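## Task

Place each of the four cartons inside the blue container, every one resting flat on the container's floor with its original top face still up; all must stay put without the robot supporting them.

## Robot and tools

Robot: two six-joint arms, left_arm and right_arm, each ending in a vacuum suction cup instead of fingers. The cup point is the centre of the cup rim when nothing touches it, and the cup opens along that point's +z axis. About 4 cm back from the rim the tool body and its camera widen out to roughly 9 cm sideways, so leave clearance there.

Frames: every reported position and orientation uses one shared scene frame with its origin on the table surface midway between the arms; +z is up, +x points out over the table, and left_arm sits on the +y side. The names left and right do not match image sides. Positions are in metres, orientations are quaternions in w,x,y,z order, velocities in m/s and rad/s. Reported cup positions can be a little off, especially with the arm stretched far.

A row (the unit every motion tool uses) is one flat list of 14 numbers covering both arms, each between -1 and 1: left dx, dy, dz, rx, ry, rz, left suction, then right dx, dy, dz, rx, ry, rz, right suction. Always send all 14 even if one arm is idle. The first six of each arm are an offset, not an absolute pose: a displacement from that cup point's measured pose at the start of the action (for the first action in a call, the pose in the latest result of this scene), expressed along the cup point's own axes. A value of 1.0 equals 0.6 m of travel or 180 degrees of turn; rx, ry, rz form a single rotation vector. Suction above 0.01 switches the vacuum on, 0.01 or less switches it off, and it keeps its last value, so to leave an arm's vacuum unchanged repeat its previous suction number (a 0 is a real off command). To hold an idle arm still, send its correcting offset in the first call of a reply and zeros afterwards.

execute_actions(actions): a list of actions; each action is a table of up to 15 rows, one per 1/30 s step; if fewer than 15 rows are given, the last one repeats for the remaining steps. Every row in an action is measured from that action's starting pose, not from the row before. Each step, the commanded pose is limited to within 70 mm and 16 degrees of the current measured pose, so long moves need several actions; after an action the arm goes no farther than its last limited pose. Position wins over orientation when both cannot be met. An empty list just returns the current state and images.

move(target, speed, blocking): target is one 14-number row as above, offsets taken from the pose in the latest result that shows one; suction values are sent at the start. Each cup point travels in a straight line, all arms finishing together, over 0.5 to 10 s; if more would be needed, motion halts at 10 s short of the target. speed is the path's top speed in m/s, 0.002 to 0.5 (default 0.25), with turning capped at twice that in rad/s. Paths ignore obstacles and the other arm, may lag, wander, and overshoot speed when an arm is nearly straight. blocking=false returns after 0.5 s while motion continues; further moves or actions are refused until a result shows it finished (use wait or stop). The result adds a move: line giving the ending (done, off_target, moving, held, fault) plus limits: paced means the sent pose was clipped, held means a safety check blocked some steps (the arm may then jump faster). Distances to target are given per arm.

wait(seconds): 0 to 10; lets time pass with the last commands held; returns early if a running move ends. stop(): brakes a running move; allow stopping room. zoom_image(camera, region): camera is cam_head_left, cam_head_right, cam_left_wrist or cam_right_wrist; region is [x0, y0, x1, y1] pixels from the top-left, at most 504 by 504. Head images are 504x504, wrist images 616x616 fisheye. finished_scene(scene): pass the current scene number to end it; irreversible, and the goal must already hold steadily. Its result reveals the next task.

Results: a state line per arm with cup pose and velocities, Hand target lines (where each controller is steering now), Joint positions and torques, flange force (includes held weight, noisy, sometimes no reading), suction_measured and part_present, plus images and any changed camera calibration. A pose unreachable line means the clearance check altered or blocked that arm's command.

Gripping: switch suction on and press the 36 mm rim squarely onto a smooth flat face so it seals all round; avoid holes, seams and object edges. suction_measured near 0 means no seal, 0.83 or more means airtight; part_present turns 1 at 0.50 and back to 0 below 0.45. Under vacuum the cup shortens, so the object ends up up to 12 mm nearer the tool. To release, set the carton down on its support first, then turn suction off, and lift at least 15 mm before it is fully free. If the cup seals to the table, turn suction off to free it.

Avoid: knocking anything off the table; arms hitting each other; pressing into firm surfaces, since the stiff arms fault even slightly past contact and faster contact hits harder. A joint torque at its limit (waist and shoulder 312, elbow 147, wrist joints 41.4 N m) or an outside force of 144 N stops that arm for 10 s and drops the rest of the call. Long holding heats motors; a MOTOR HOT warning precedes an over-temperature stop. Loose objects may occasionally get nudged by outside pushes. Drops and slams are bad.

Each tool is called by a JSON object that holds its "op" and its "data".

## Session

{"op": "execute_actions", "data": {"actions": []}}

Scene clock: 0.00 s.
left_arm: end_effector_position=(+0.5967, +0.4700, +0.3607) suction_measured=0.00 part_present=0 end_effector_quat_wxyz=(-0.001, -0.281, +0.960, +0.001) end_effector_velocity=(-0.001, +0.001, -0.000) end_effector_angular_velocity=(+0.002, +0.002, +0.001) | right_arm: end_effector_position=(+0.6671, -0.6392, +0.3634) suction_measured=0.01 part_present=0 end_effector_quat_wxyz=(+0.001, +0.329, +0.944, -0.000) end_effector_velocity=(-0.000, -0.001, +0.001) end_effector_angular_velocity=(-0.000, -0.003, -0.001)
Joint positions: left_arm=[-0.051  0.169  1.62   0.001  1.355 -0.578] | right_arm=[-0.055  0.166  1.619 -0.001  1.355  0.472]
Joint velocities: left_arm=[ 0.    -0.     0.     0.002  0.002 -0.001] | right_arm=[-0.001 -0.002 -0.     0.    -0.001  0.   ]
Joint torques (N m, as the joint torque sensors report them, + toward a larger angle): no reading
Flange force (N, the push that the arm receives, along the end effector's own x y z axes): no reading
Hand target (left_arm): +0.597, +0.470, +0.361; -0.001, -0.281, +0.960, +0.001
Hand target (right_arm): +0.667, -0.639, +0.363; +0.001, +0.329, +0.944, -0.000
camera_calibration (this result's frames):
cam_left_wrist: T_world_to_cam=[[0.517666, -0.855537, 0.00887351, 0.101018], [-0.773781, -0.463722, 0.431537, 0.55116], [-0.365081, -0.230259, -0.902051, 0.729114], [0, 0, 0, 1]] pos_world=[0.64037, 0.509894, 0.418956]
cam_right_wrist: T_world_to_cam=[[-0.579913, -0.814612, 0.0104096, -0.129445], [-0.714001, 0.51436, 0.475012, 0.647572], [-0.392305, 0.268033, -0.879918, 0.8352], [0, 0, 0, 1]] pos_world=[0.714953, -0.662394, 0.42865]

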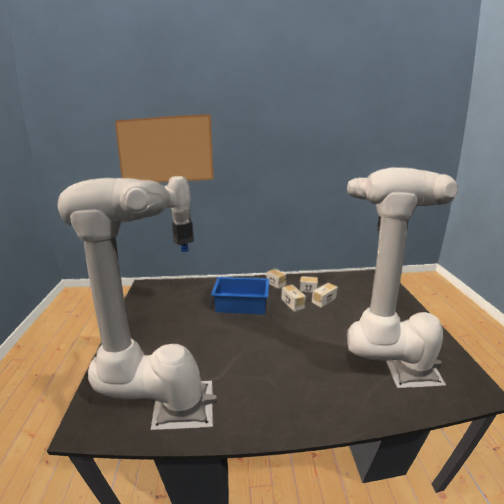

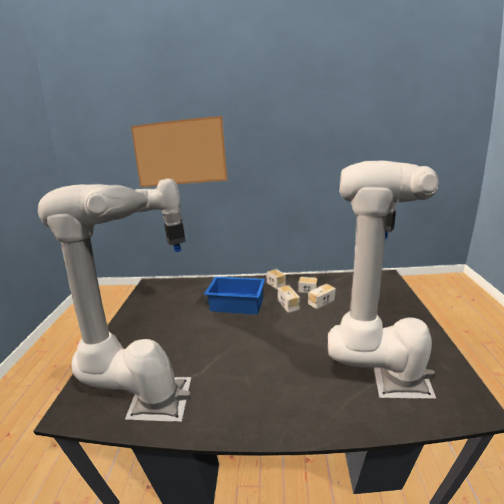

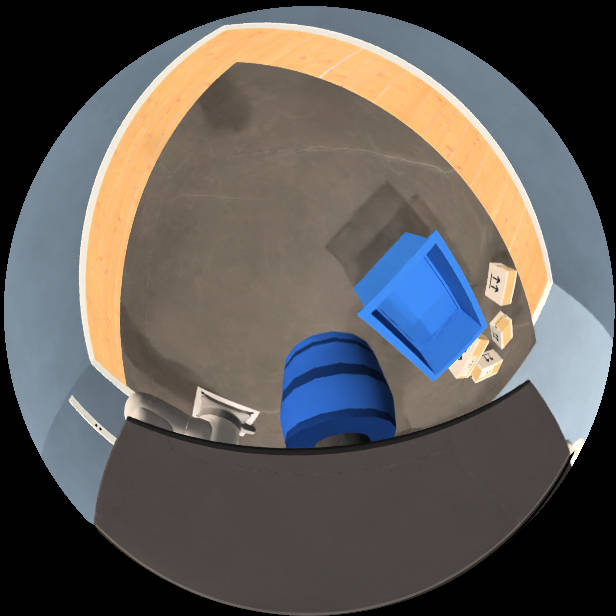

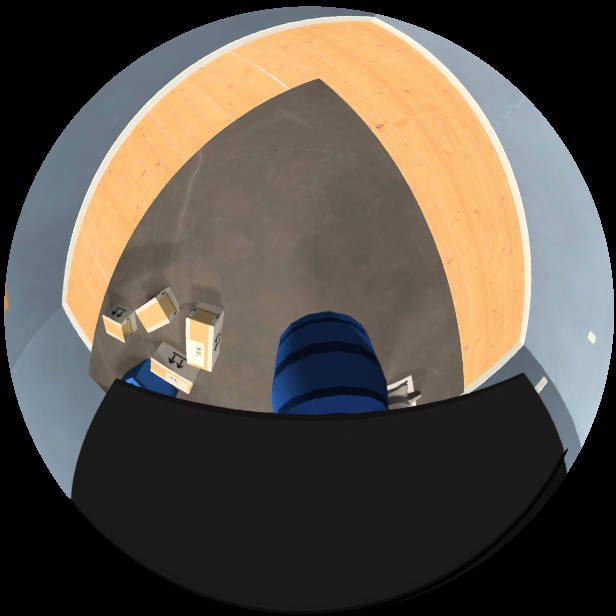

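{"op": "move", "data": {"target": [0.173,-0.363,0,0,0,0.181,0,0.435,0.549,0,0,0,-0.213,0], "speed": 0.4}}

{"op": "zoom_image", "data": {"camera": "cam_right_wrist", "region": [150, 80, 402, 332]}}

{"op": "zoom_image", "data": {"camera": "cam_left_wrist", "region": [200, 100, 500, 400]}}

Scene clock: 9.47 s.
left_arm: end_effector_position=(+0.6266, +0.2305, +0.3606) suction_measured=0.00 part_present=0 end_effector_quat_wxyz=(-0.001, -0.001, +1.000, +0.001) end_effector_velocity=(-0.001, -0.001, +0.001) end_effector_angular_velocity=(-0.001, -0.001, -0.001) | right_arm: end_effector_position=(+0.6669, -0.2190, +0.3635) suction_measured=0.01 part_present=0 end_effector_quat_wxyz=(+0.001, +0.001, +1.000, +0.000) end_effector_velocity=(+0.000, +0.001, +0.001) end_effector_angular_velocity=(+0.000, -0.001, +0.002)
Joint positions: left_arm=[-0.392  0.265  1.5    0.001  1.378 -0.35 ] | right_arm=[ 0.565  0.277  1.479 -0.001  1.383  0.423]
Joint velocities: left_arm=[-0.001 -0.002 -0.    -0.     0.001  0.   ] | right_arm=[ 0.001  0.    -0.002 -0.     0.    -0.   ]
Joint torques (N m, as the joint torque sensors report them, + toward a larger angle): left_arm=[ -0.66 -64.57 -35.8    4.45  -0.58  -0.09] | right_arm=[  5.13 -64.66 -40.65   4.13   0.07  -0.71]
Flange force (N, the push that the arm receives, along the end effector's own x y z axes): left_arm=[-4.5 -0.3 -7.5] | right_arm=[3.8 -8.8 0.8]
Hand target (left_arm): +0.627, +0.230, +0.361; -0.001, -0.001, +1.000, +0.001
Hand target (right_arm): +0.667, -0.219, +0.363; +0.001, +0.000, +1.000, +0.000
Off the commanded pose (left_arm): 0.000 m, 0 deg.
Off the commanded pose (right_arm): 0.001 m, 0 deg.
move: done
camera_calibration (this result's frames):
cam_left_wrist: T_world_to_cam=[[-0.0243837, -0.999661, 0.00917539, 0.253389], [-0.901559, 0.0259548, 0.431878, 0.430326], [-0.431969, 0.00225865, -0.901885, 0.673042], [0, 0, 0, 1]] pos_world=[0.684876, 0.240614, 0.418834]
cam_right_wrist: T_world_to_cam=[[0.0503324, -0.998677, 0.0105005, -0.247991], [-0.879117, -0.0393125, 0.474981, 0.420116], [-0.47394, -0.0331381, -0.879933, 0.711119], [0, 0, 0, 1]] pos_world=[0.718841, -0.207582, 0.428793]

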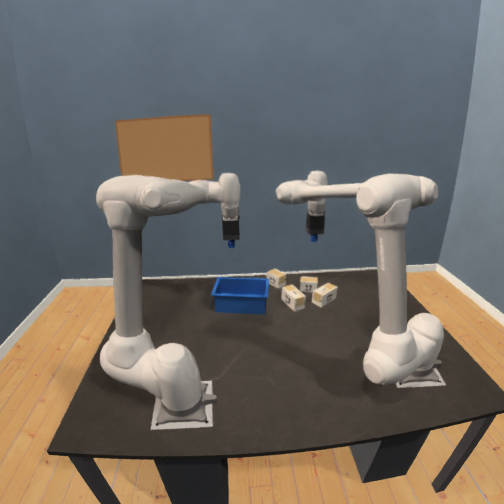

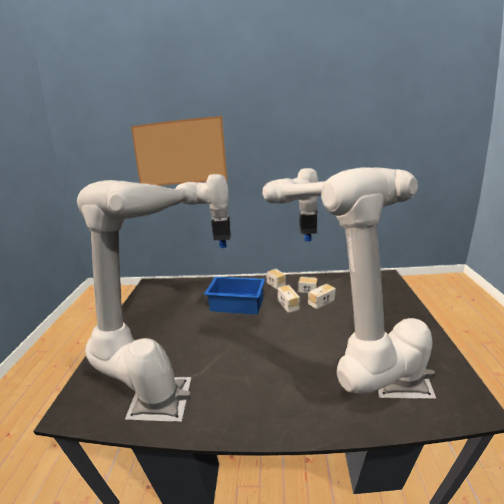

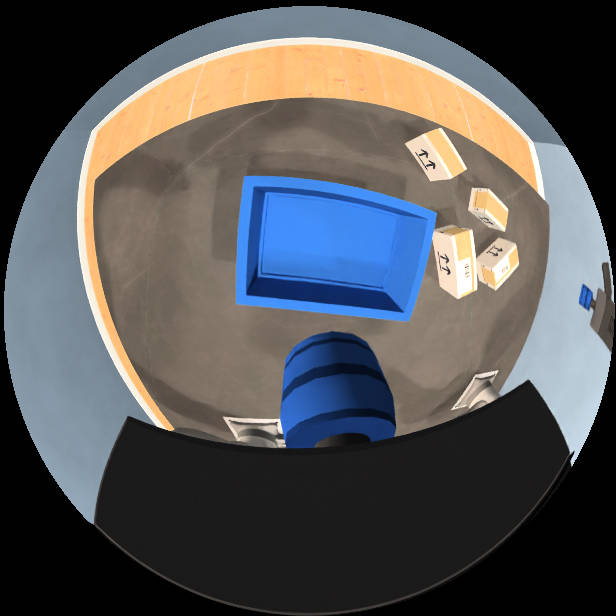

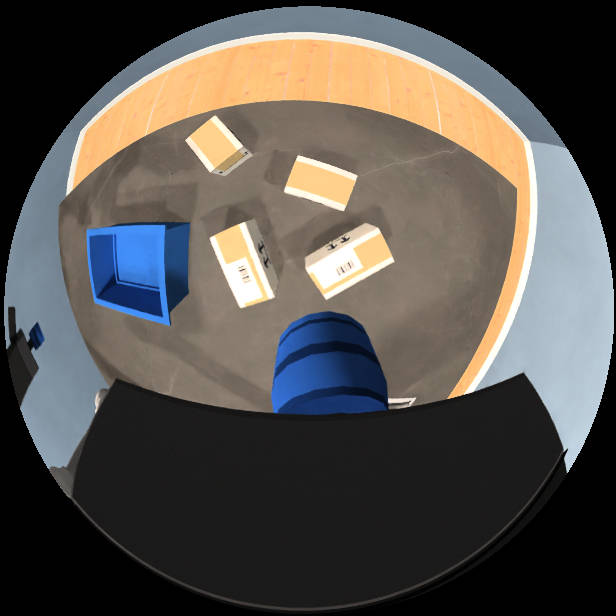

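Region (150, 80, 402, 332) of cam_right_wrist's 616x616 image, scaled by 2.000, with more detail than that image has.

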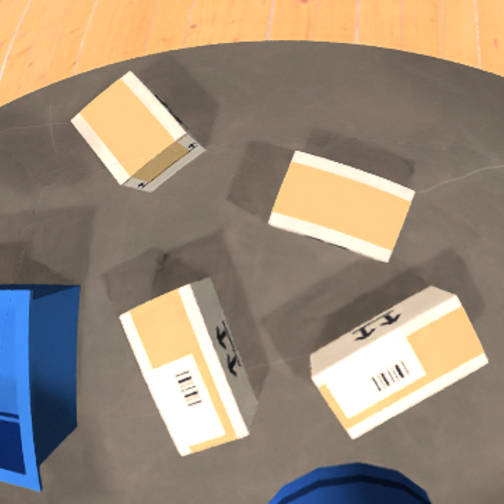

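Region (200, 100, 500, 400) of cam_left_wrist's 616x616 image, scaled by 1.680, with more detail than that image has.

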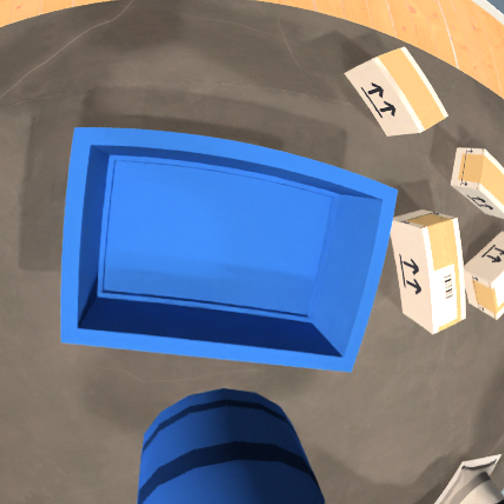

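{"op": "move", "data": {"target": [0.13,0.62,0,0,0,0,0,0.075,-0.113,0.44,0,0,0.306,0], "speed": 0.35}}

Scene clock: 45.33 s.
left_arm: end_effector_position=(+0.5485, +0.6026, +0.3608) suction_measured=0.00 part_present=0 end_effector_quat_wxyz=(-0.001, -0.001, +1.000, +0.000) end_effector_velocity=(-0.000, +0.001, -0.000) end_effector_angular_velocity=(-0.001, +0.001, +0.001) | right_arm: end_effector_position=(+0.6226, -0.2866, +0.0993) suction_measured=0.01 part_present=0 end_effector_quat_wxyz=(+0.001, +0.463, +0.887, +0.001) end_effector_velocity=(-0.000, +0.000, -0.001) end_effector_angular_velocity=(-0.001, +0.001, -0.001)
Joint positions: left_arm=[0.164 0.125 1.671 0.001 1.347 0.206] | right_arm=[ 0.498  0.356  1.896 -0.001  0.887  1.317]
Joint velocities: left_arm=[ 0.002  0.001 -0.001 -0.001  0.001  0.002] | right_arm=[ 0.001  0.001  0.001 -0.001 -0.001  0.002]
Joint torques (N m, as the joint torque sensors report them, + toward a larger angle): left_arm=[ -1.74 -48.74 -36.93   4.29  -0.43  -0.08] | right_arm=[  4.52 -65.2  -32.49   3.41  -0.06  -0.75]
Flange force (N, the push that the arm receives, along the end effector's own x y z axes): left_arm=[1.6 2.7 -5.5] | right_arm=[-4.5 -5.7 -0.8]
Hand target (left_arm): +0.548, +0.603, +0.361; -0.001, -0.001, +1.000, +0.000
Hand target (right_arm): +0.623, -0.287, +0.099; +0.001, +0.463, +0.887, +0.001
Off the commanded pose (left_arm): 0.001 m, 0 deg.
Off the commanded pose (right_arm): 0.000 m, 0 deg.
move: done
camera_calibration (this result's frames):
cam_left_wrist: T_world_to_cam=[[-0.0244404, -0.999649, 0.0101949, 0.623132], [-0.901293, 0.0264455, 0.432402, 0.349558], [-0.43252, 0.00137948, -0.901623, 0.639334], [0, 0, 0, 1]] pos_world=[0.606808, 0.612787, 0.418936]
cam_right_wrist: T_world_to_cam=[[-0.789841, -0.61325, 0.00869261, 0.323243], [-0.536112, 0.697236, 0.475864, 0.501443], [-0.297884, 0.371197, -0.879476, 0.461632], [0, 0, 0, 1]] pos_world=[0.661653, -0.322751, 0.164566]

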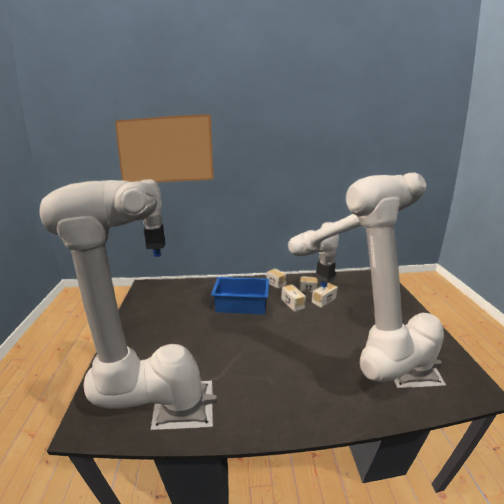

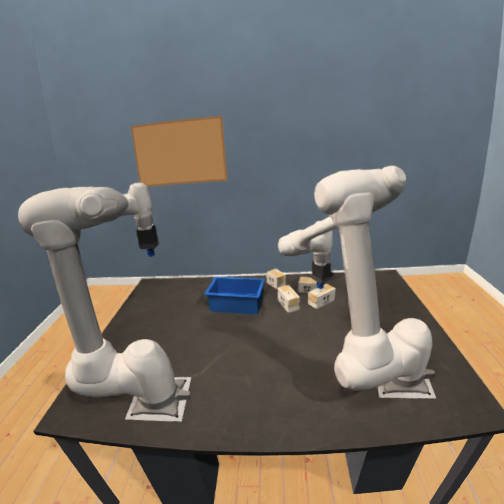

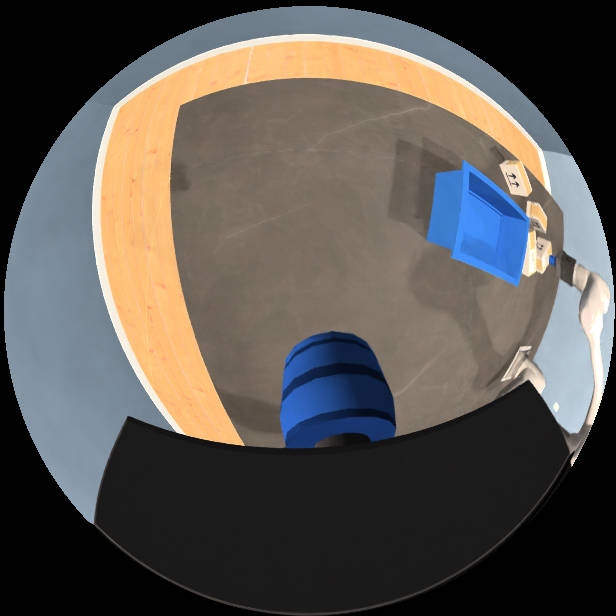

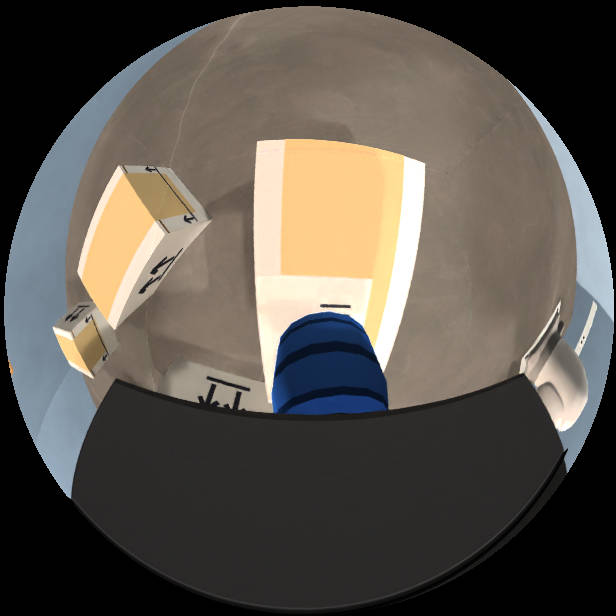

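{"op": "move", "data": {"target": [0,0,0,0,0,0,0,-0.01,0,0.03,0,0,0,1], "speed": 0.03}}

Scene clock: 51.37 s.
left_arm: end_effector_position=(+0.5485, +0.6026, +0.3608) suction_measured=0.00 part_present=0 end_effector_quat_wxyz=(-0.001, -0.001, +1.000, +0.000) end_effector_velocity=(+0.000, +0.000, +0.000) end_effector_angular_velocity=(+0.000, -0.001, -0.000) | right_arm: end_effector_position=(+0.6260, -0.2915, +0.0814) suction_measured=0.01 part_present=0 end_effector_quat_wxyz=(+0.001, +0.463, +0.887, +0.001) end_effector_velocity=(+0.001, -0.000, -0.000) end_effector_angular_velocity=(-0.000, -0.002, +0.000)
Joint positions: left_arm=[0.164 0.125 1.671 0.001 1.347 0.206] | right_arm=[ 0.489  0.377  1.906 -0.001  0.856  1.308]
Joint velocities: left_arm=[ 0. -0. -0.  0. -0.  0.] | right_arm=[-0.001  0.001 -0.001 -0.001 -0.001 -0.   ]
Joint torques (N m, as the joint torque sensors report them, + toward a larger angle): left_arm=[ -2.25 -49.26 -36.83   4.45  -0.46  -0.18] | right_arm=[  3.07 -65.67 -30.64   3.32   0.01  -0.68]
Flange force (N, the push that the arm receives, along the end effector's own x y z axes): left_arm=[0.6 3.9 -5.4] | right_arm=[-3.0 -4.3 -3.1]
Hand target (left_arm): +0.548, +0.603, +0.361; -0.001, -0.001, +1.000, +0.000
Hand target (right_arm): +0.626, -0.292, +0.081; +0.001, +0.463, +0.887, +0.001
Off the commanded pose (left_arm): 0.000 m, 0 deg.
Off the commanded pose (right_arm): 0.000 m, 0 deg.
move: done
camera_calibration (this result's frames):
cam_left_wrist: T_world_to_cam=[[-0.0245157, -0.999647, 0.0102131, 0.623172], [-0.901286, 0.0265213, 0.432412, 0.34951], [-0.43253, 0.0013959, -0.901618, 0.639331], [0, 0, 0, 1]] pos_world=[0.606816, 0.61279, 0.418935]
cam_right_wrist: T_world_to_cam=[[-0.789807, -0.613294, 0.00869853, 0.323102], [-0.53616, 0.697222, 0.47583, 0.51529], [-0.297889, 0.37115, -0.879494, 0.448684], [0, 0, 0, 1]] pos_world=[0.665124, -0.327643, 0.146614]

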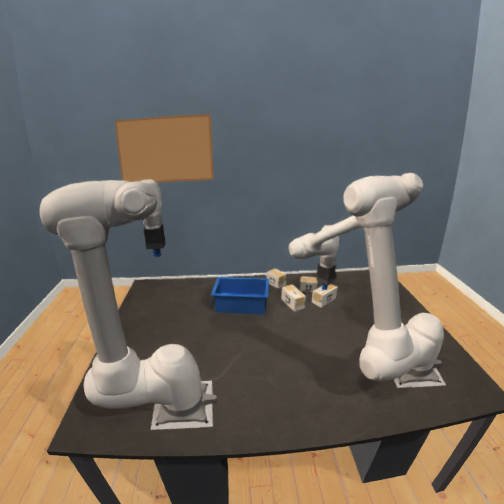

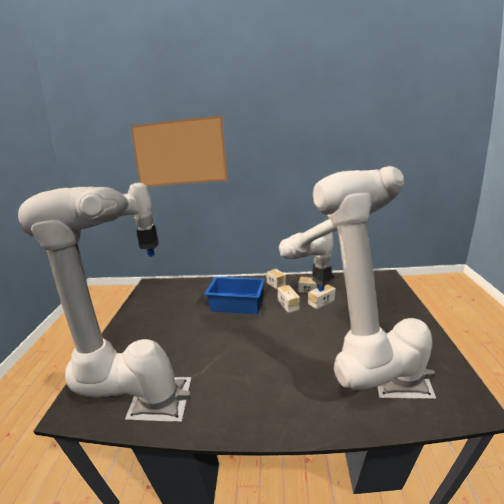

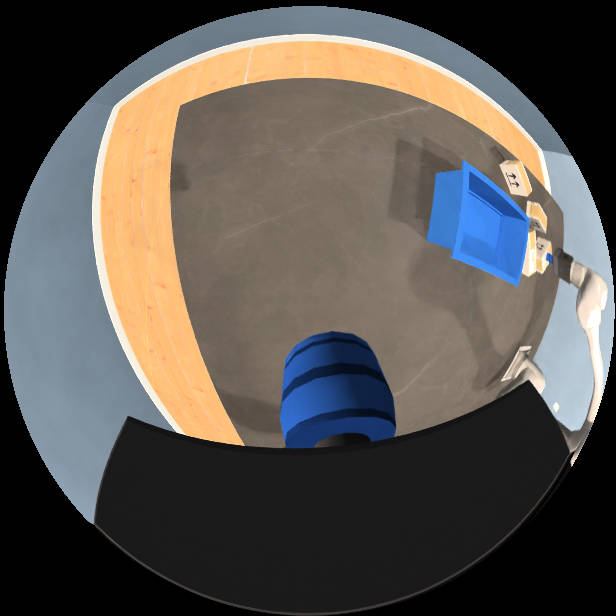

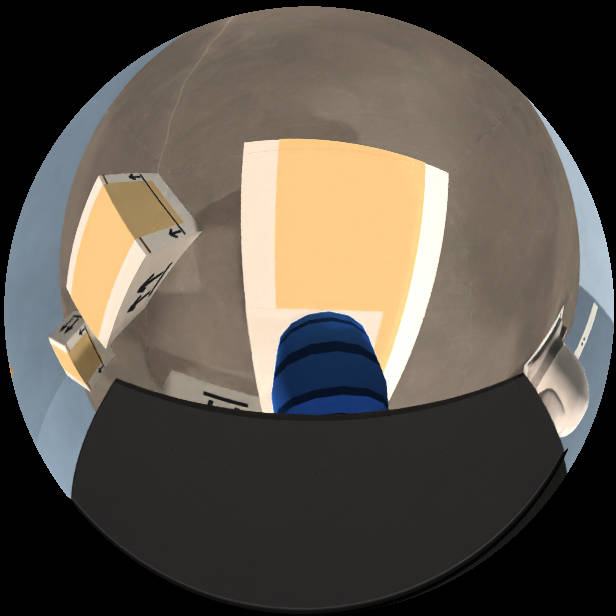

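{"op": "move", "data": {"target": [0,0,0,0,0,0,0,0,0,0.015,0,0,0,1], "speed": 0.03}}

Scene clock: 54.17 s.
left_arm: end_effector_position=(+0.5485, +0.6026, +0.3608) suction_measured=0.00 part_present=0 end_effector_quat_wxyz=(-0.001, -0.001, +1.000, +0.000) end_effector_velocity=(+0.000, +0.000, +0.001) end_effector_angular_velocity=(+0.001, -0.002, +0.000) | right_arm: end_effector_position=(+0.6261, -0.2915, +0.0724) suction_measured=0.95 part_present=1 end_effector_quat_wxyz=(+0.001, +0.463, +0.887, +0.001) end_effector_velocity=(+0.000, -0.000, -0.001) end_effector_angular_velocity=(-0.000, -0.000, +0.000)
Joint positions: left_arm=[0.164 0.125 1.671 0.001 1.347 0.206] | right_arm=[ 0.489  0.388  1.912 -0.001  0.84   1.308]
Joint velocities: left_arm=[ 0.    -0.001 -0.     0.    -0.001 -0.   ] | right_arm=[-0.001  0.002  0.    -0.    -0.002 -0.   ]
Joint torques (N m, as the joint torque sensors report them, + toward a larger angle): left_arm=[ -1.86 -49.08 -36.49   4.58  -0.36  -0.14] | right_arm=[  3.17 -68.57 -32.38   3.17   0.2   -0.94]
Flange force (N, the push that the arm receives, along the end effector's own x y z axes): left_arm=[0.2 3.1 -5.8] | right_arm=[-2.5 -5.4 1.6]
Hand target (left_arm): +0.548, +0.603, +0.361; -0.001, -0.001, +1.000, +0.000
Hand target (right_arm): +0.626, -0.291, +0.072; +0.001, +0.463, +0.887, +0.001
Off the commanded pose (left_arm): 0.000 m, 0 deg.
Off the commanded pose (right_arm): 0.000 m, 0 deg.
move: done
camera_calibration (this result's frames):
cam_left_wrist: T_world_to_cam=[[-0.024437, -0.999649, 0.0102134, 0.623118], [-0.901287, 0.0264505, 0.432414, 0.349544], [-0.432533, 0.00136171, -0.901617, 0.639348], [0, 0, 0, 1]] pos_world=[0.606805, 0.612783, 0.418935]
cam_right_wrist: T_world_to_cam=[[-0.789825, -0.61327, 0.00867743, 0.323224], [-0.536134, 0.697215, 0.47587, 0.519538], [-0.297887, 0.371202, -0.879473, 0.440833], [0, 0, 0, 1]] pos_world=[0.665151, -0.327644, 0.137663]

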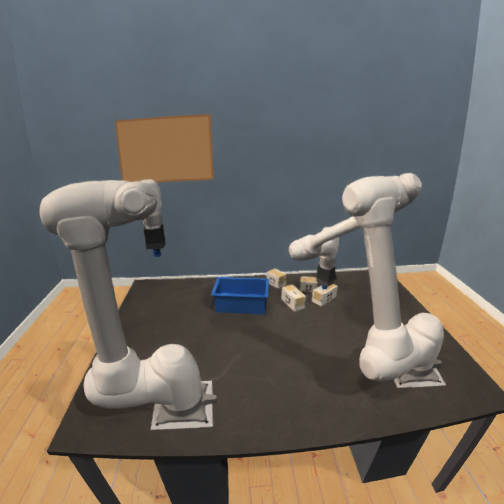

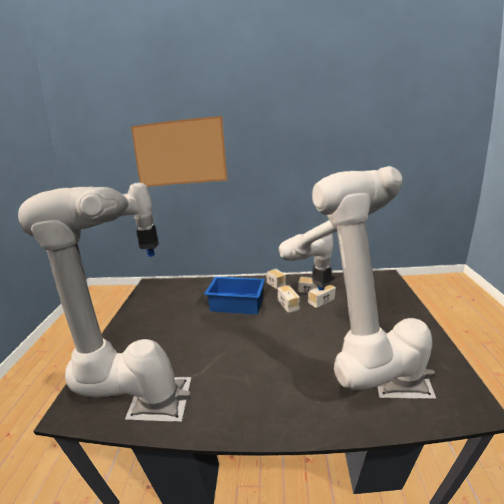

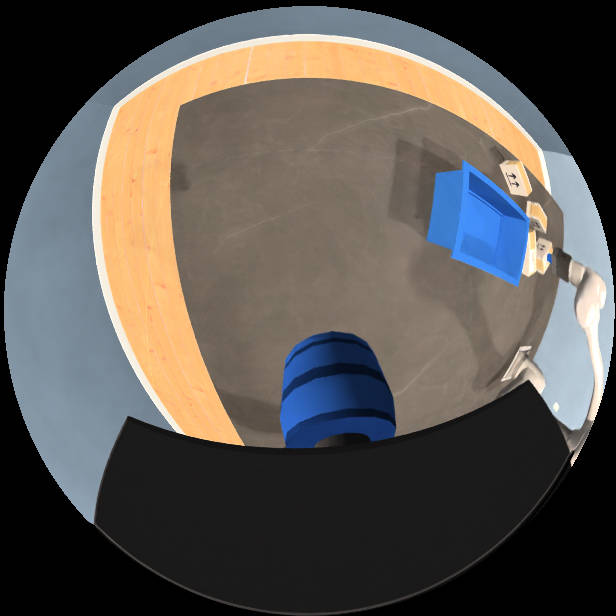

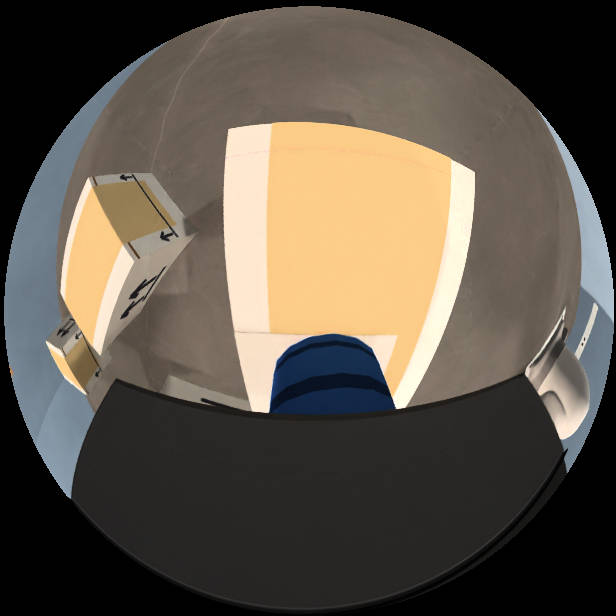

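{"op": "move", "data": {"target": [0,0,0,0,0,0,0,0,0,-0.23,0,0,0,1], "speed": 0.3}}

{"op": "move", "data": {"target": [0,0,0,0,0,0,0,0.688,0.587,0,0,0,0.247,1], "speed": 0.4}}

Scene clock: 68.57 s.
left_arm: end_effector_position=(+0.5485, +0.6026, +0.3608) suction_measured=0.00 part_present=0 end_effector_quat_wxyz=(-0.001, -0.001, +1.000, +0.000) end_effector_velocity=(-0.000, -0.000, +0.002) end_effector_angular_velocity=(+0.000, -0.004, +0.000) | right_arm: end_effector_position=(+0.6257, -0.2917, +0.2104) suction_measured=0.95 part_present=1 end_effector_quat_wxyz=(+0.001, +0.463, +0.886, +0.001) end_effector_velocity=(-0.000, -0.000, +0.000) end_effector_angular_velocity=(+0.000, +0.001, -0.001)
Joint positions: left_arm=[0.164 0.125 1.671 0.001 1.347 0.206] | right_arm=[ 0.489  0.255  1.8   -0.001  1.085  1.308]
Joint velocities: left_arm=[-0.    -0.003  0.    -0.001 -0.001 -0.   ] | right_arm=[-0.001 -0.001  0.     0.     0.001  0.   ]
Joint torques (N m, as the joint torque sensors report them, + toward a larger angle): left_arm=[ -1.03 -50.   -36.57   4.41  -0.3   -0.24] | right_arm=[  2.47 -63.6  -37.99   3.68   0.28  -0.86]
Flange force (N, the push that the arm receives, along the end effector's own x y z axes): left_arm=[-0.7 2.5 -5.5] | right_arm=[-2.5 -1.9 4.8]
Hand target (left_arm): +0.548, +0.603, +0.361; -0.001, -0.001, +1.000, +0.000
Hand target (right_arm): +0.626, -0.292, +0.210; +0.001, +0.463, +0.886, +0.001
Off the commanded pose (left_arm): 0.000 m, 0 deg.
Off the commanded pose (right_arm): 0.000 m, 0 deg.
move: done
camera_calibration (this result's frames):
cam_left_wrist: T_world_to_cam=[[-0.0245156, -0.999647, 0.010213, 0.623172], [-0.901286, 0.0265212, 0.432412, 0.34951], [-0.43253, 0.00139604, -0.901618, 0.639331], [0, 0, 0, 1]] pos_world=[0.606816, 0.61279, 0.418935]
cam_right_wrist: T_world_to_cam=[[-0.789941, -0.61312, 0.00876437, 0.32176], [-0.535999, 0.697379, 0.47578, 0.453783], [-0.297823, 0.37114, -0.879521, 0.562105], [0, 0, 0, 1]] pos_world=[0.664807, -0.327801, 0.275662]

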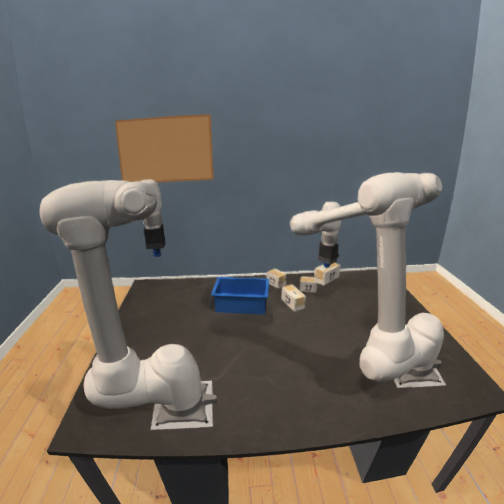

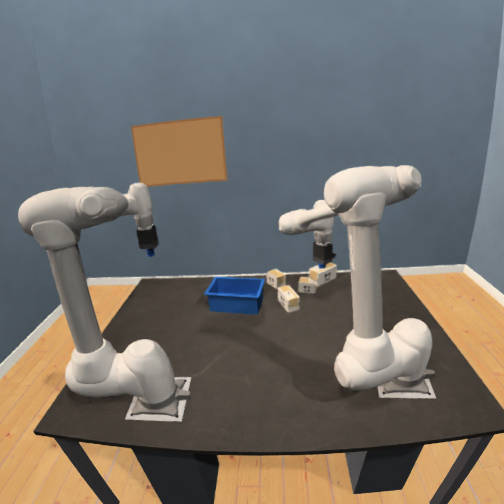

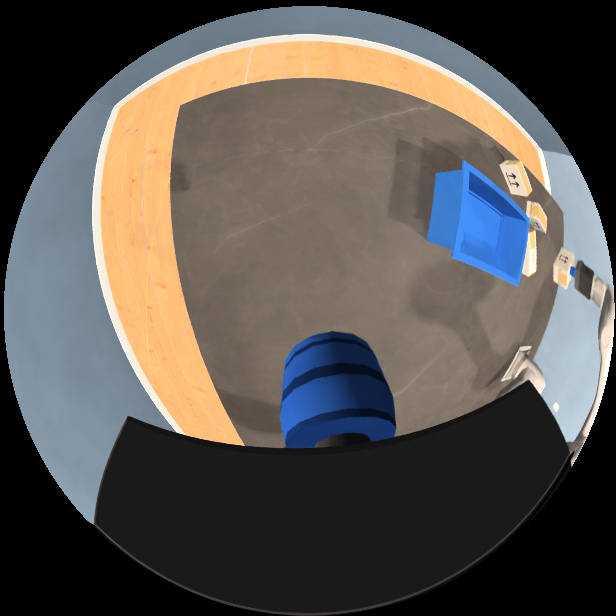

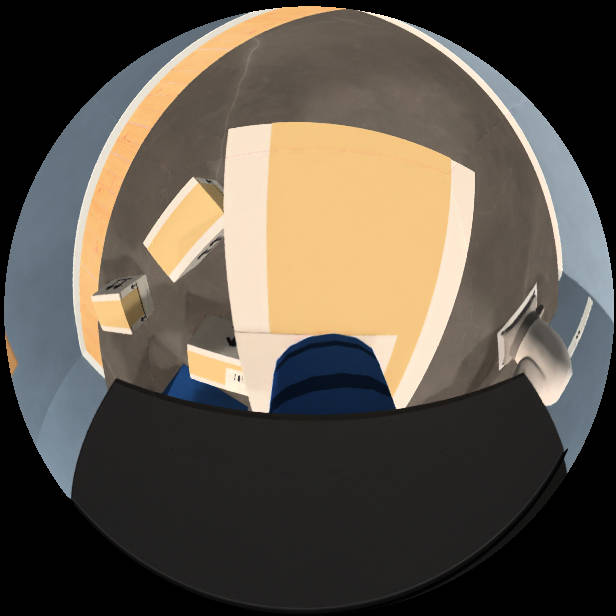

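Scene clock: 70.53 s.
left_arm: end_effector_position=(+0.5485, +0.6026, +0.3608) suction_measured=0.00 part_present=0 end_effector_quat_wxyz=(-0.001, -0.001, +1.000, +0.000) end_effector_velocity=(+0.000, -0.000, -0.000) end_effector_angular_velocity=(-0.000, -0.001, +0.001) | right_arm: end_effector_position=(+0.6782, +0.2484, +0.2112) suction_measured=0.95 part_present=1 end_effector_quat_wxyz=(+0.000, +0.764, +0.645, +0.001) end_effector_velocity=(+0.001, -0.001, -0.000) end_effector_angular_velocity=(-0.002, +0.002, -0.002)
Joint positions: left_arm=[0.164 0.125 1.671 0.001 1.347 0.206] | right_arm=[ 0.992  0.863  0.819 -0.001  1.457  2.586]
Joint velocities: left_arm=[-0.     0.     0.    -0.001 -0.002 -0.001] | right_arm=[-0.001  0.002 -0.003  0.     0.004  0.001]
Joint torques (N m, as the joint torque sensors report them, + toward a larger angle): left_arm=[ -0.87 -48.82 -36.13   4.42  -0.39  -0.09] | right_arm=[   4.34 -114.29  -42.42    4.26   -0.36   -0.91]
Flange force (N, the push that the arm receives, along the end effector's own x y z axes): left_arm=[-0.6 1.9 -6.3] | right_arm=[-16.8 -5.4 1.2]
Hand target (left_arm): +0.548, +0.603, +0.361; -0.001, -0.001, +1.000, +0.000
Hand target (right_arm): +0.678, +0.248, +0.211; +0.000, +0.764, +0.645, +0.001
Off the commanded pose (left_arm): 0.000 m, 0 deg.
Off the commanded pose (right_arm): 0.001 m, 0 deg.
move: done
camera_calibration (this result's frames):
cam_left_wrist: T_world_to_cam=[[-0.0245156, -0.999647, 0.0102132, 0.623171], [-0.901286, 0.0265212, 0.432412, 0.34951], [-0.43253, 0.00139583, -0.901618, 0.639331], [0, 0, 0, 1]] pos_world=[0.606816, 0.61279, 0.418935]
cam_right_wrist: T_world_to_cam=[[-0.993218, 0.115955, 0.00855742, 0.651153], [0.10591, 0.871899, 0.478096, -0.374227], [0.0479763, 0.47576, -0.878266, 0.117234], [0, 0, 0, 1]] pos_world=[0.680747, 0.195008, 0.276307]

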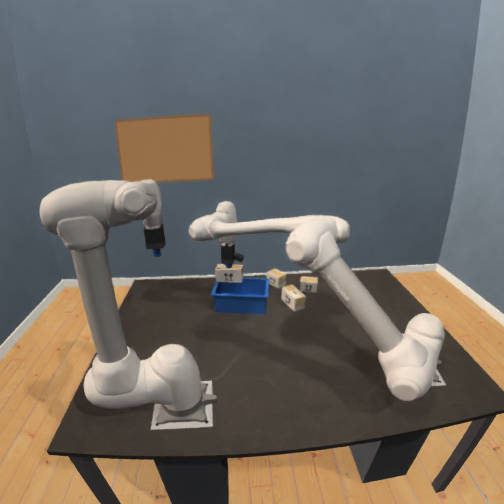

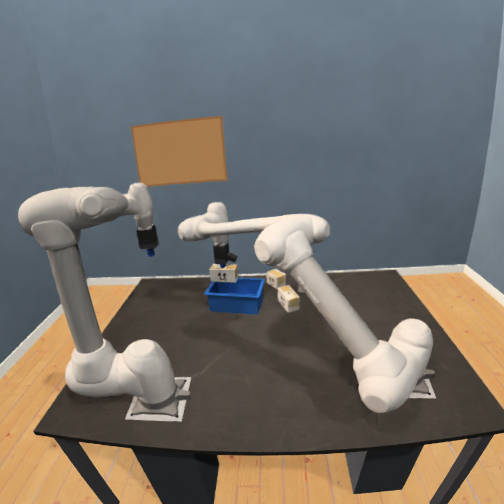

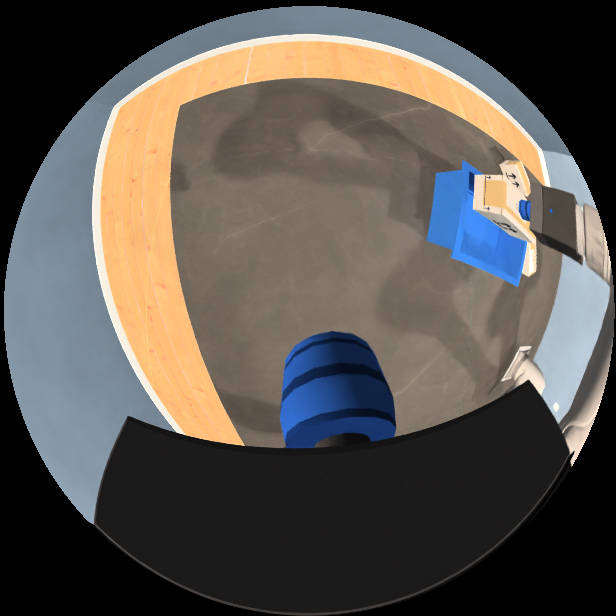

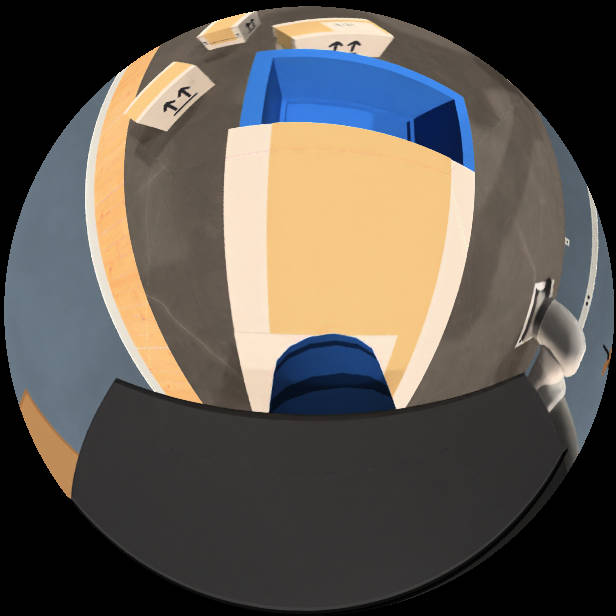

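{"op": "zoom_image", "data": {"camera": "cam_right_wrist", "region": [230, 40, 482, 180]}}

Region (230, 40, 482, 180) of cam_right_wrist's 616x616 image, scaled by 2.000, with more detail than that image has.

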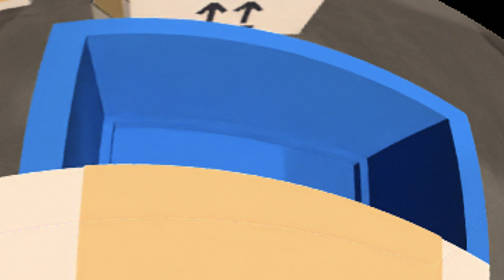

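{"op": "move", "data": {"target": [0,0,0,0,0,0,0,-0.03,0,0.03,0,0,0,1], "speed": 0.15}}

{"op": "move", "data": {"target": [0,0,0,0,0,0,0,0,0,0.16,0,0,0,1], "speed": 0.15}}

{"op": "zoom_image", "data": {"camera": "cam_head_left", "region": [190, 250, 310, 320]}}

Scene clock: 81.97 s.
left_arm: end_effector_position=(+0.5485, +0.6026, +0.3608) suction_measured=0.00 part_present=0 end_effector_quat_wxyz=(-0.001, -0.001, +1.000, +0.000) end_effector_velocity=(-0.000, -0.001, -0.001) end_effector_angular_velocity=(-0.002, +0.003, -0.001) | right_arm: end_effector_position=(+0.6753, +0.2307, +0.1932) suction_measured=0.95 part_present=1 end_effector_quat_wxyz=(+0.000, +0.764, +0.645, +0.001) end_effector_velocity=(+0.001, -0.000, +0.001) end_effector_angular_velocity=(+0.003, -0.001, -0.001)
Joint positions: left_arm=[0.164 0.125 1.671 0.001 1.347 0.206] | right_arm=[ 0.982  0.836  0.902 -0.001  1.402  2.577]
Joint velocities: left_arm=[-0.     0.001  0.    -0.001  0.002  0.001] | right_arm=[-0.001 -0.001 -0.     0.001 -0.002  0.   ]
Joint torques (N m, as the joint torque sensors report them, + toward a larger angle): left_arm=[ -1.12 -48.79 -36.99   4.32  -0.35  -0.34] | right_arm=[   4.08 -115.4   -42.87    4.17   -0.06   -0.78]
Flange force (N, the push that the arm receives, along the end effector's own x y z axes): left_arm=[0.8 1.9 -4.9] | right_arm=[-12.0 -3.4 2.7]
Hand target (left_arm): +0.548, +0.603, +0.361; -0.001, -0.001, +1.000, +0.000
Hand target (right_arm): +0.675, +0.231, +0.193; +0.000, +0.764, +0.645, +0.001
Off the commanded pose (left_arm): 0.000 m, 0 deg.
Off the commanded pose (right_arm): 0.000 m, 0 deg.
move: done
camera_calibration (this result's frames):
cam_left_wrist: T_world_to_cam=[[-0.0245156, -0.999647, 0.0102132, 0.623171], [-0.901286, 0.0265212, 0.432412, 0.34951], [-0.43253, 0.00139584, -0.901618, 0.639331], [0, 0, 0, 1]] pos_world=[0.606816, 0.61279, 0.418935]
cam_right_wrist: T_world_to_cam=[[-0.993226, 0.115886, 0.00852086, 0.650463], [0.105835, 0.871931, 0.478053, -0.349842], [0.0479701, 0.475717, -0.878289, 0.109984], [0, 0, 0, 1]] pos_world=[0.677806, 0.177338, 0.258298]

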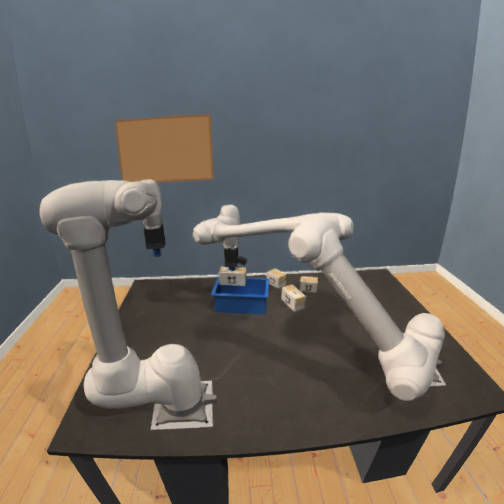

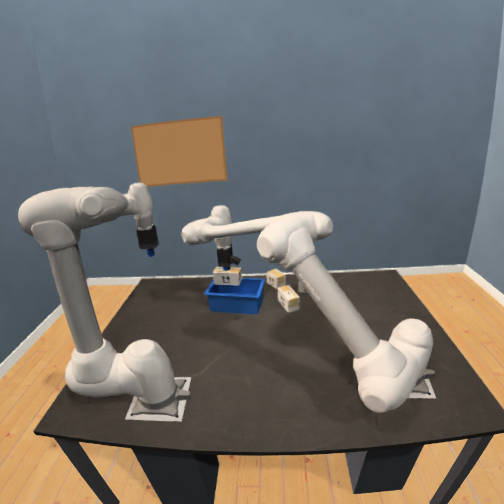

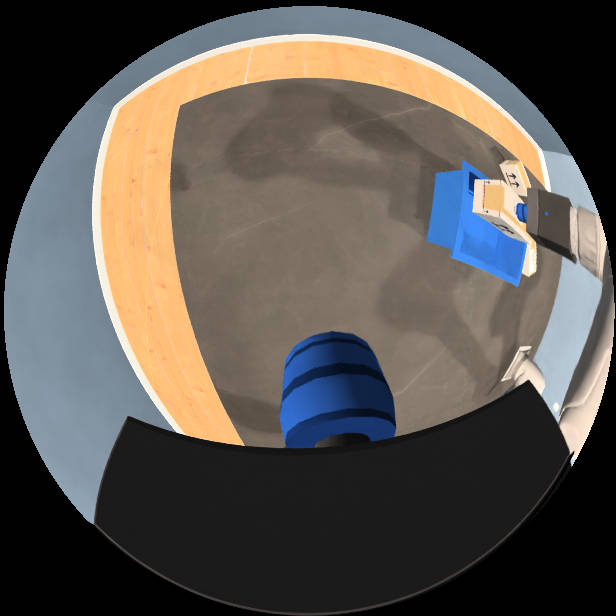

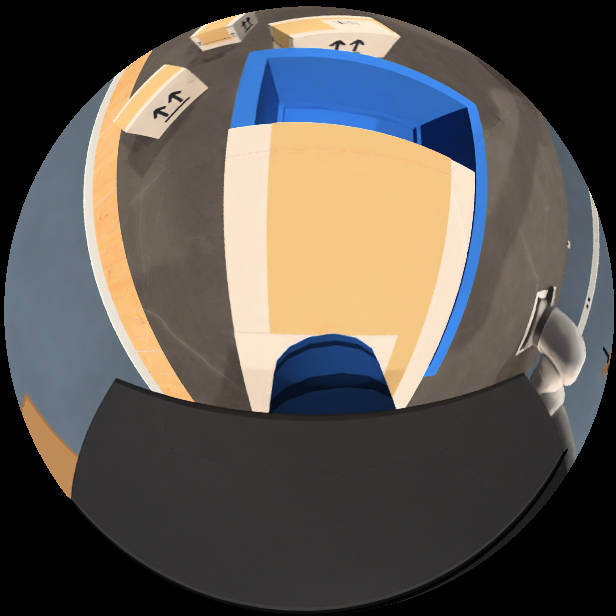

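Scene clock: 83.00 s.
left_arm: end_effector_position=(+0.5485, +0.6026, +0.3608) suction_measured=0.00 part_present=0 end_effector_quat_wxyz=(-0.001, -0.001, +1.000, +0.000) end_effector_velocity=(-0.000, -0.000, +0.001) end_effector_angular_velocity=(-0.000, -0.001, -0.001) | right_arm: end_effector_position=(+0.6754, +0.2309, +0.0972) suction_measured=0.95 part_present=1 end_effector_quat_wxyz=(+0.000, +0.764, +0.645, +0.001) end_effector_velocity=(-0.001, +0.000, -0.001) end_effector_angular_velocity=(-0.000, +0.002, +0.000)
Joint positions: left_arm=[0.164 0.125 1.671 0.001 1.347 0.206] | right_arm=[ 0.982  0.881  0.995 -0.001  1.264  2.577]
Joint velocities: left_arm=[ 0.    -0.001 -0.    -0.001  0.     0.001] | right_arm=[ 0.001  0.     0.002  0.001 -0.001 -0.   ]
Joint torques (N m, as the joint torque sensors report them, + toward a larger angle): left_arm=[ -0.61 -49.78 -36.42   4.27  -0.26  -0.18] | right_arm=[   5.01 -116.46  -41.67    4.15    0.     -0.88]
Flange force (N, the push that the arm receives, along the end effector's own x y z axes): left_arm=[-1.4 1.6 -5.5] | right_arm=[-12.6 -2.7 2.3]
Hand target (left_arm): +0.548, +0.603, +0.361; -0.001, -0.001, +1.000, +0.000
Hand target (right_arm): +0.675, +0.231, +0.097; +0.000, +0.764, +0.645, +0.001
Off the commanded pose (left_arm): 0.000 m, 0 deg.
Off the commanded pose (right_arm): 0.000 m, 0 deg.
move: done
camera_calibration (this result's frames):
cam_left_wrist: T_world_to_cam=[[-0.0245156, -0.999647, 0.0102131, 0.623171], [-0.901286, 0.0265211, 0.432412, 0.34951], [-0.43253, 0.0013959, -0.901618, 0.639331], [0, 0, 0, 1]] pos_world=[0.606816, 0.61279, 0.418935]
cam_right_wrist: T_world_to_cam=[[-0.993239, 0.115775, 0.00852236, 0.651467], [0.105736, 0.871921, 0.478094, -0.304099], [0.0479203, 0.475762, -0.878268, 0.0256349], [0, 0, 0, 1]] pos_world=[0.677988, 0.177531, 0.16235]

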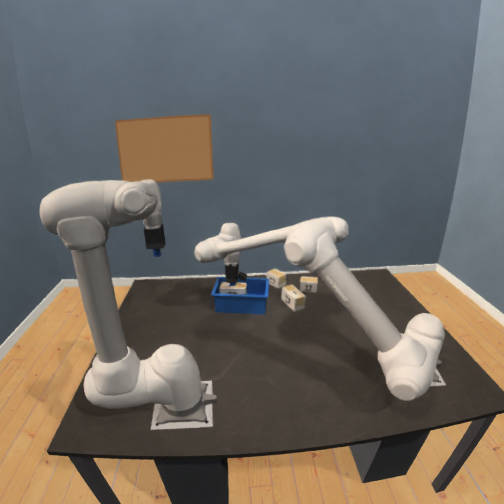

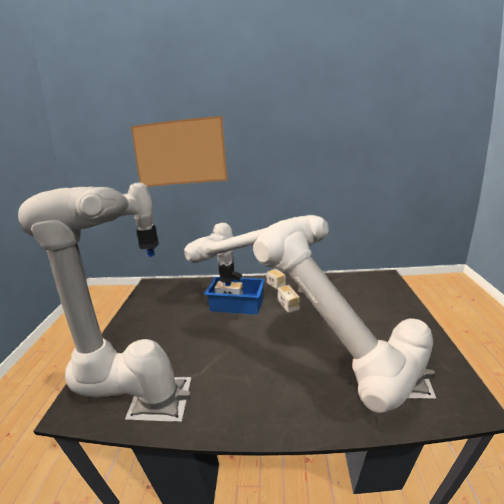

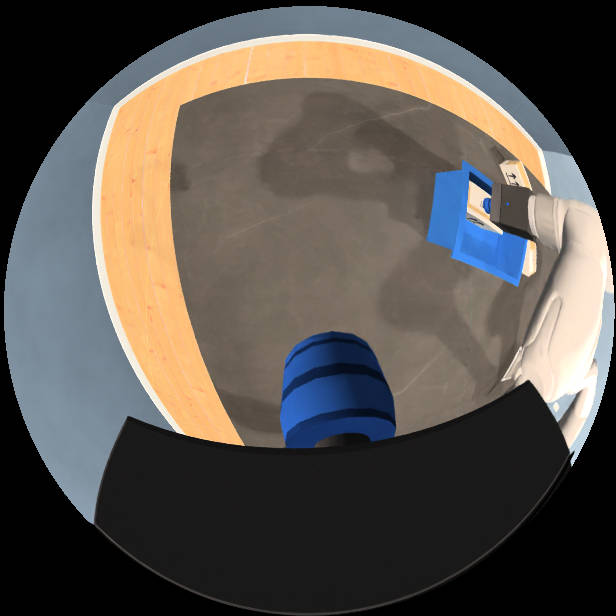

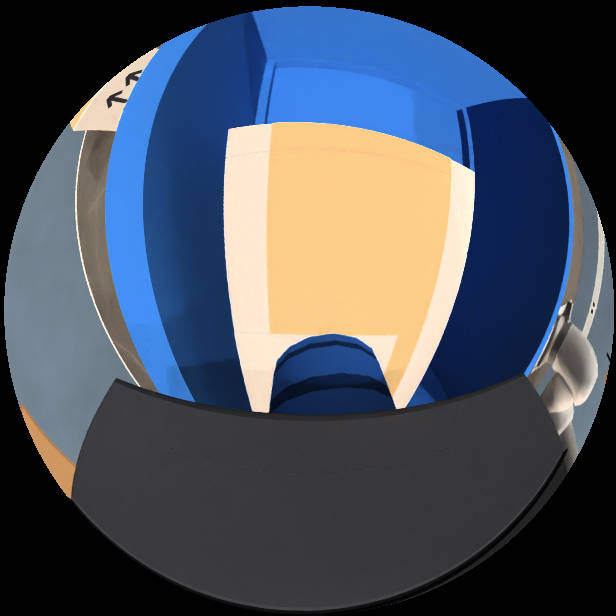

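Region (190, 250, 310, 320) of cam_head_left's 504x504 image, scaled by 4.200, with more detail than that image has; it fills the top 294 rows of this view, and the rest is white.

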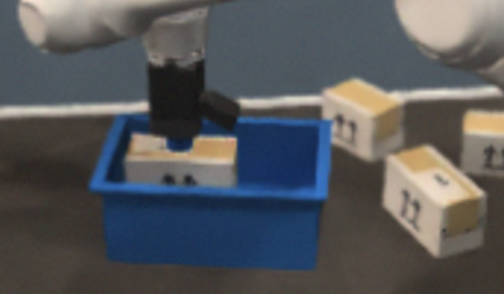

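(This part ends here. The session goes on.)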